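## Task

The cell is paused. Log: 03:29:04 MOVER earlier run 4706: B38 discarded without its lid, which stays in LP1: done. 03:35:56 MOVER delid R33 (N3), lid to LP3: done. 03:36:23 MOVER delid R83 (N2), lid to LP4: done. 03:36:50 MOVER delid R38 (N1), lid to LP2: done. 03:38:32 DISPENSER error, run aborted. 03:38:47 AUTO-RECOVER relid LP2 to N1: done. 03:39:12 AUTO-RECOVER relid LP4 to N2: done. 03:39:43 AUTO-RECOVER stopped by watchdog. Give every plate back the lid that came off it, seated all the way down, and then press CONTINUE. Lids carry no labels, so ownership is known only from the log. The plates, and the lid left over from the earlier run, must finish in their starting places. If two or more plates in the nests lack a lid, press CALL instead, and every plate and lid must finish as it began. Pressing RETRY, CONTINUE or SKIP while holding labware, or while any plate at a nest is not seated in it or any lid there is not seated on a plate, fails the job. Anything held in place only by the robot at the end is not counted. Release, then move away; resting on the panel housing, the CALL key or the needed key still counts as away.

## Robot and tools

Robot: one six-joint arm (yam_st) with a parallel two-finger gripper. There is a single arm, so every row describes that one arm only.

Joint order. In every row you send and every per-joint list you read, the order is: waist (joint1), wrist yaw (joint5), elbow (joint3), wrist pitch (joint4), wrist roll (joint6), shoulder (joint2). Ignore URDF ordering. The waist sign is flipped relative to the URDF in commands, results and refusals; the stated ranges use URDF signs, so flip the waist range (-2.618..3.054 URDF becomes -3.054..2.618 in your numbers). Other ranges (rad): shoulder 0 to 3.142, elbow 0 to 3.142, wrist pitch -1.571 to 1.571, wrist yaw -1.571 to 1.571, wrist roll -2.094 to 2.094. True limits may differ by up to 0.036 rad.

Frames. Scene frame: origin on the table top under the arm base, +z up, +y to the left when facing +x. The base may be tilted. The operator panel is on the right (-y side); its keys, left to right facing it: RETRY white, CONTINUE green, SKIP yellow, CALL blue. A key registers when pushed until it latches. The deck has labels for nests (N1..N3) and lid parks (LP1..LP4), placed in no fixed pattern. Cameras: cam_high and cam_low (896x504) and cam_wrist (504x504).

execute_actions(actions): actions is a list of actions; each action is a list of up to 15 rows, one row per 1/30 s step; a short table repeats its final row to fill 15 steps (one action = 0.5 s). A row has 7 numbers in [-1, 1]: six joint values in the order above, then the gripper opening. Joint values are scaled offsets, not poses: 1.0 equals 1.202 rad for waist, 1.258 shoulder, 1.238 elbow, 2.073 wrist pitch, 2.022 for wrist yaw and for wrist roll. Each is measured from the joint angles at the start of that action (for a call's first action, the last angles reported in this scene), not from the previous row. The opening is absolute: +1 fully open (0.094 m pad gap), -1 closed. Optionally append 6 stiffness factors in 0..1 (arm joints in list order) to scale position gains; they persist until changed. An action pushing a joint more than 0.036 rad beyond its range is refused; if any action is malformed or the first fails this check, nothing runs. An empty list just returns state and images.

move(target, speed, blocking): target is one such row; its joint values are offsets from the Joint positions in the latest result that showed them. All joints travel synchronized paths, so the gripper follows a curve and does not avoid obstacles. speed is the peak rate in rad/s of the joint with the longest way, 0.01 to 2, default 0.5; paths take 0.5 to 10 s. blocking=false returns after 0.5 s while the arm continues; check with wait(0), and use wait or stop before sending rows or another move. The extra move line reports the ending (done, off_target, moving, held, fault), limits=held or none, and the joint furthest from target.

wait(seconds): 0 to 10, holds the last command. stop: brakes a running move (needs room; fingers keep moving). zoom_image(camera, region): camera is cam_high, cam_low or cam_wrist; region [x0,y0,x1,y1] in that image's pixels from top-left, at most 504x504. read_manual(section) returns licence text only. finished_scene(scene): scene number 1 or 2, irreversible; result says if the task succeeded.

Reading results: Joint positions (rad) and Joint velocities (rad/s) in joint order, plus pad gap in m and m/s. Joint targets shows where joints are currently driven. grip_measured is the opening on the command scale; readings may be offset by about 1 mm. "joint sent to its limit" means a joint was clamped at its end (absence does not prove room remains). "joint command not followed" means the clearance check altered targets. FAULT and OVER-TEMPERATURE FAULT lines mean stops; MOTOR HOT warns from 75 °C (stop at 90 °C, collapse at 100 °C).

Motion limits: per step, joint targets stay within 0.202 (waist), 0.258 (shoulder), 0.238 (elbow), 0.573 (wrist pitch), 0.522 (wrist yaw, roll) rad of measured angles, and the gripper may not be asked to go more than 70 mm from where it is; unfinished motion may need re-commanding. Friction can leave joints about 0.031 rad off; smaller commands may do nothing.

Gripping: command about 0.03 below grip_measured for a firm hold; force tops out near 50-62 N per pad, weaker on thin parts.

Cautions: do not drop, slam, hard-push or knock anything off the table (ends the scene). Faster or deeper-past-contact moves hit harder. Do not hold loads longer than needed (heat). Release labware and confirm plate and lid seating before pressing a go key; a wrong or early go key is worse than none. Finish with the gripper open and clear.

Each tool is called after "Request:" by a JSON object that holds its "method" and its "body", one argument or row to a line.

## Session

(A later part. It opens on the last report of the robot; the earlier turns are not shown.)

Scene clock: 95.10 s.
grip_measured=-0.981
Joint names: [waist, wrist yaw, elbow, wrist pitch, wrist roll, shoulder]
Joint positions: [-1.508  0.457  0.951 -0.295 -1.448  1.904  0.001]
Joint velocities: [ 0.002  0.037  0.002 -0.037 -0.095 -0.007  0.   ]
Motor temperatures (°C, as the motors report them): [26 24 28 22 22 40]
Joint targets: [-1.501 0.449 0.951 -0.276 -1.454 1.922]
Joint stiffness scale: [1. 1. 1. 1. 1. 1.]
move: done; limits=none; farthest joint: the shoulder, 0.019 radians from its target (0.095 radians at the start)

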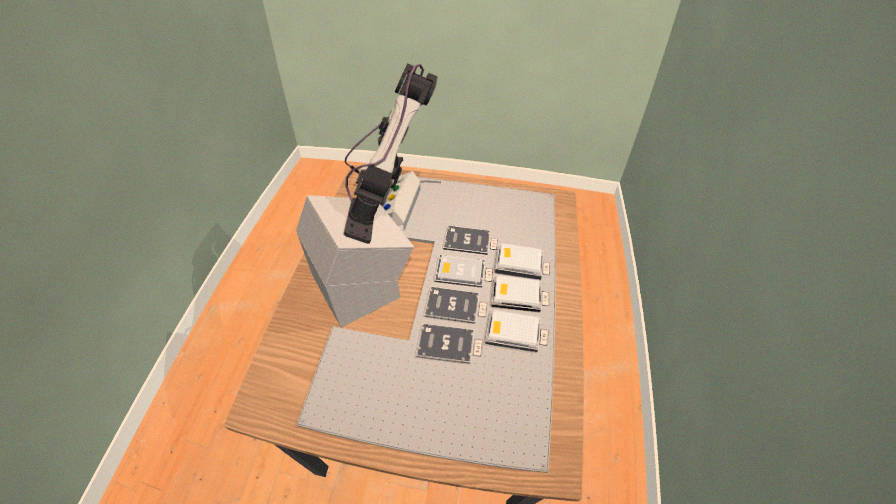

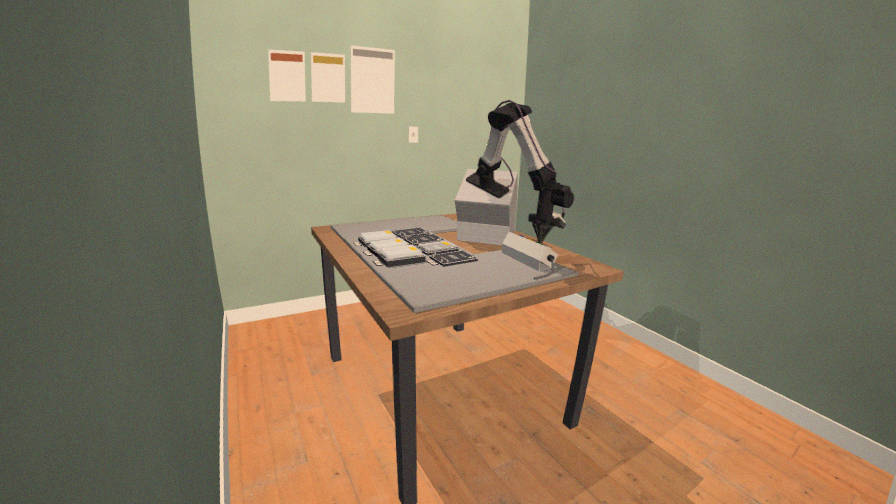

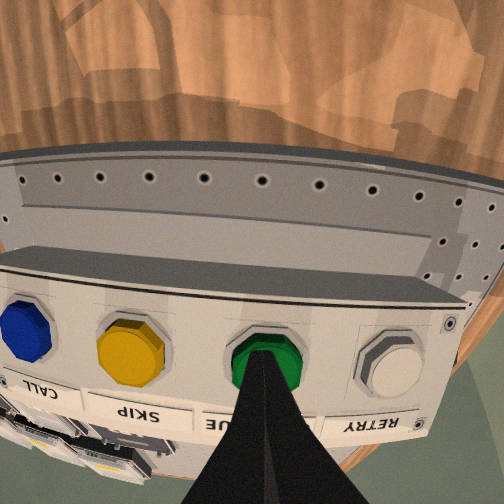

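Request:
{"method": "move", "body": {
  "target": [0.042, -0.005, 0, 0.03, -0.01, 0.045, -1],
  "speed": 0.04
}}

Scene clock: 98.70 s.
grip_measured=-0.981
Joint names: [waist, wrist yaw, elbow, wrist pitch, wrist roll, shoulder]
Joint positions: [-1.487  0.426  0.951 -0.282 -1.46   1.908  0.001]
Joint velocities: [ 0.002 -0.022 -0.007  0.022  0.022 -0.017 -0.   ]
Motor temperatures (°C, as the motors report them): [26 24 28 22 22 39]
Joint stiffness scale: [1. 1. 1. 1. 1. 1.]
move: unfinished (the scene ended)
The task's run has ended: the event that ends the task has happened.

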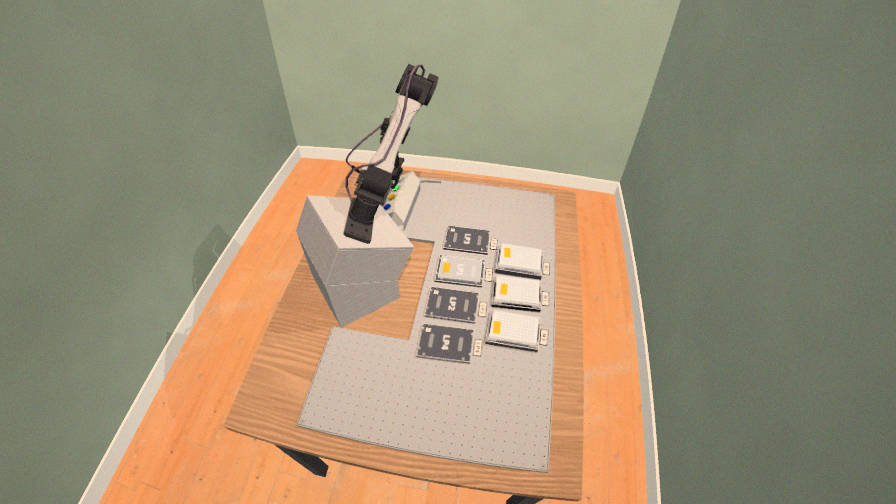

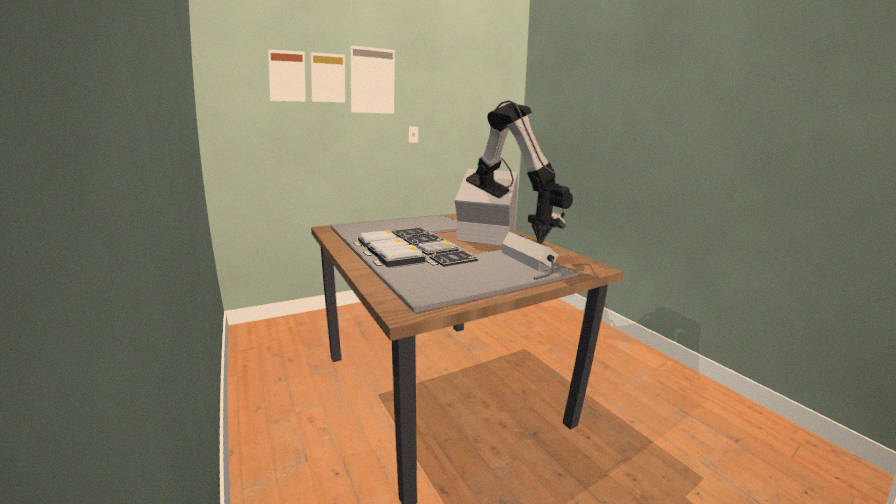

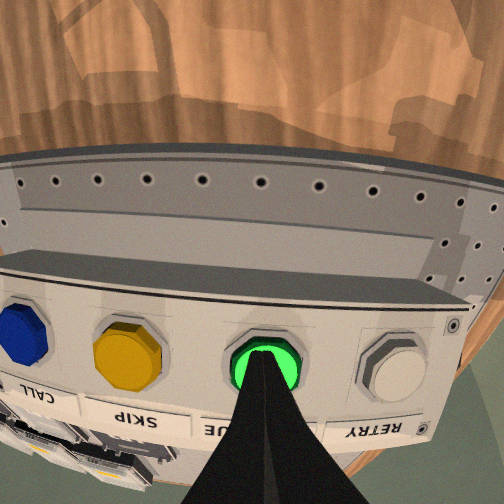

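Request:
{"method": "finished_scene", "body": {
  "scene": 2
}}

The scene is finished: the task was done.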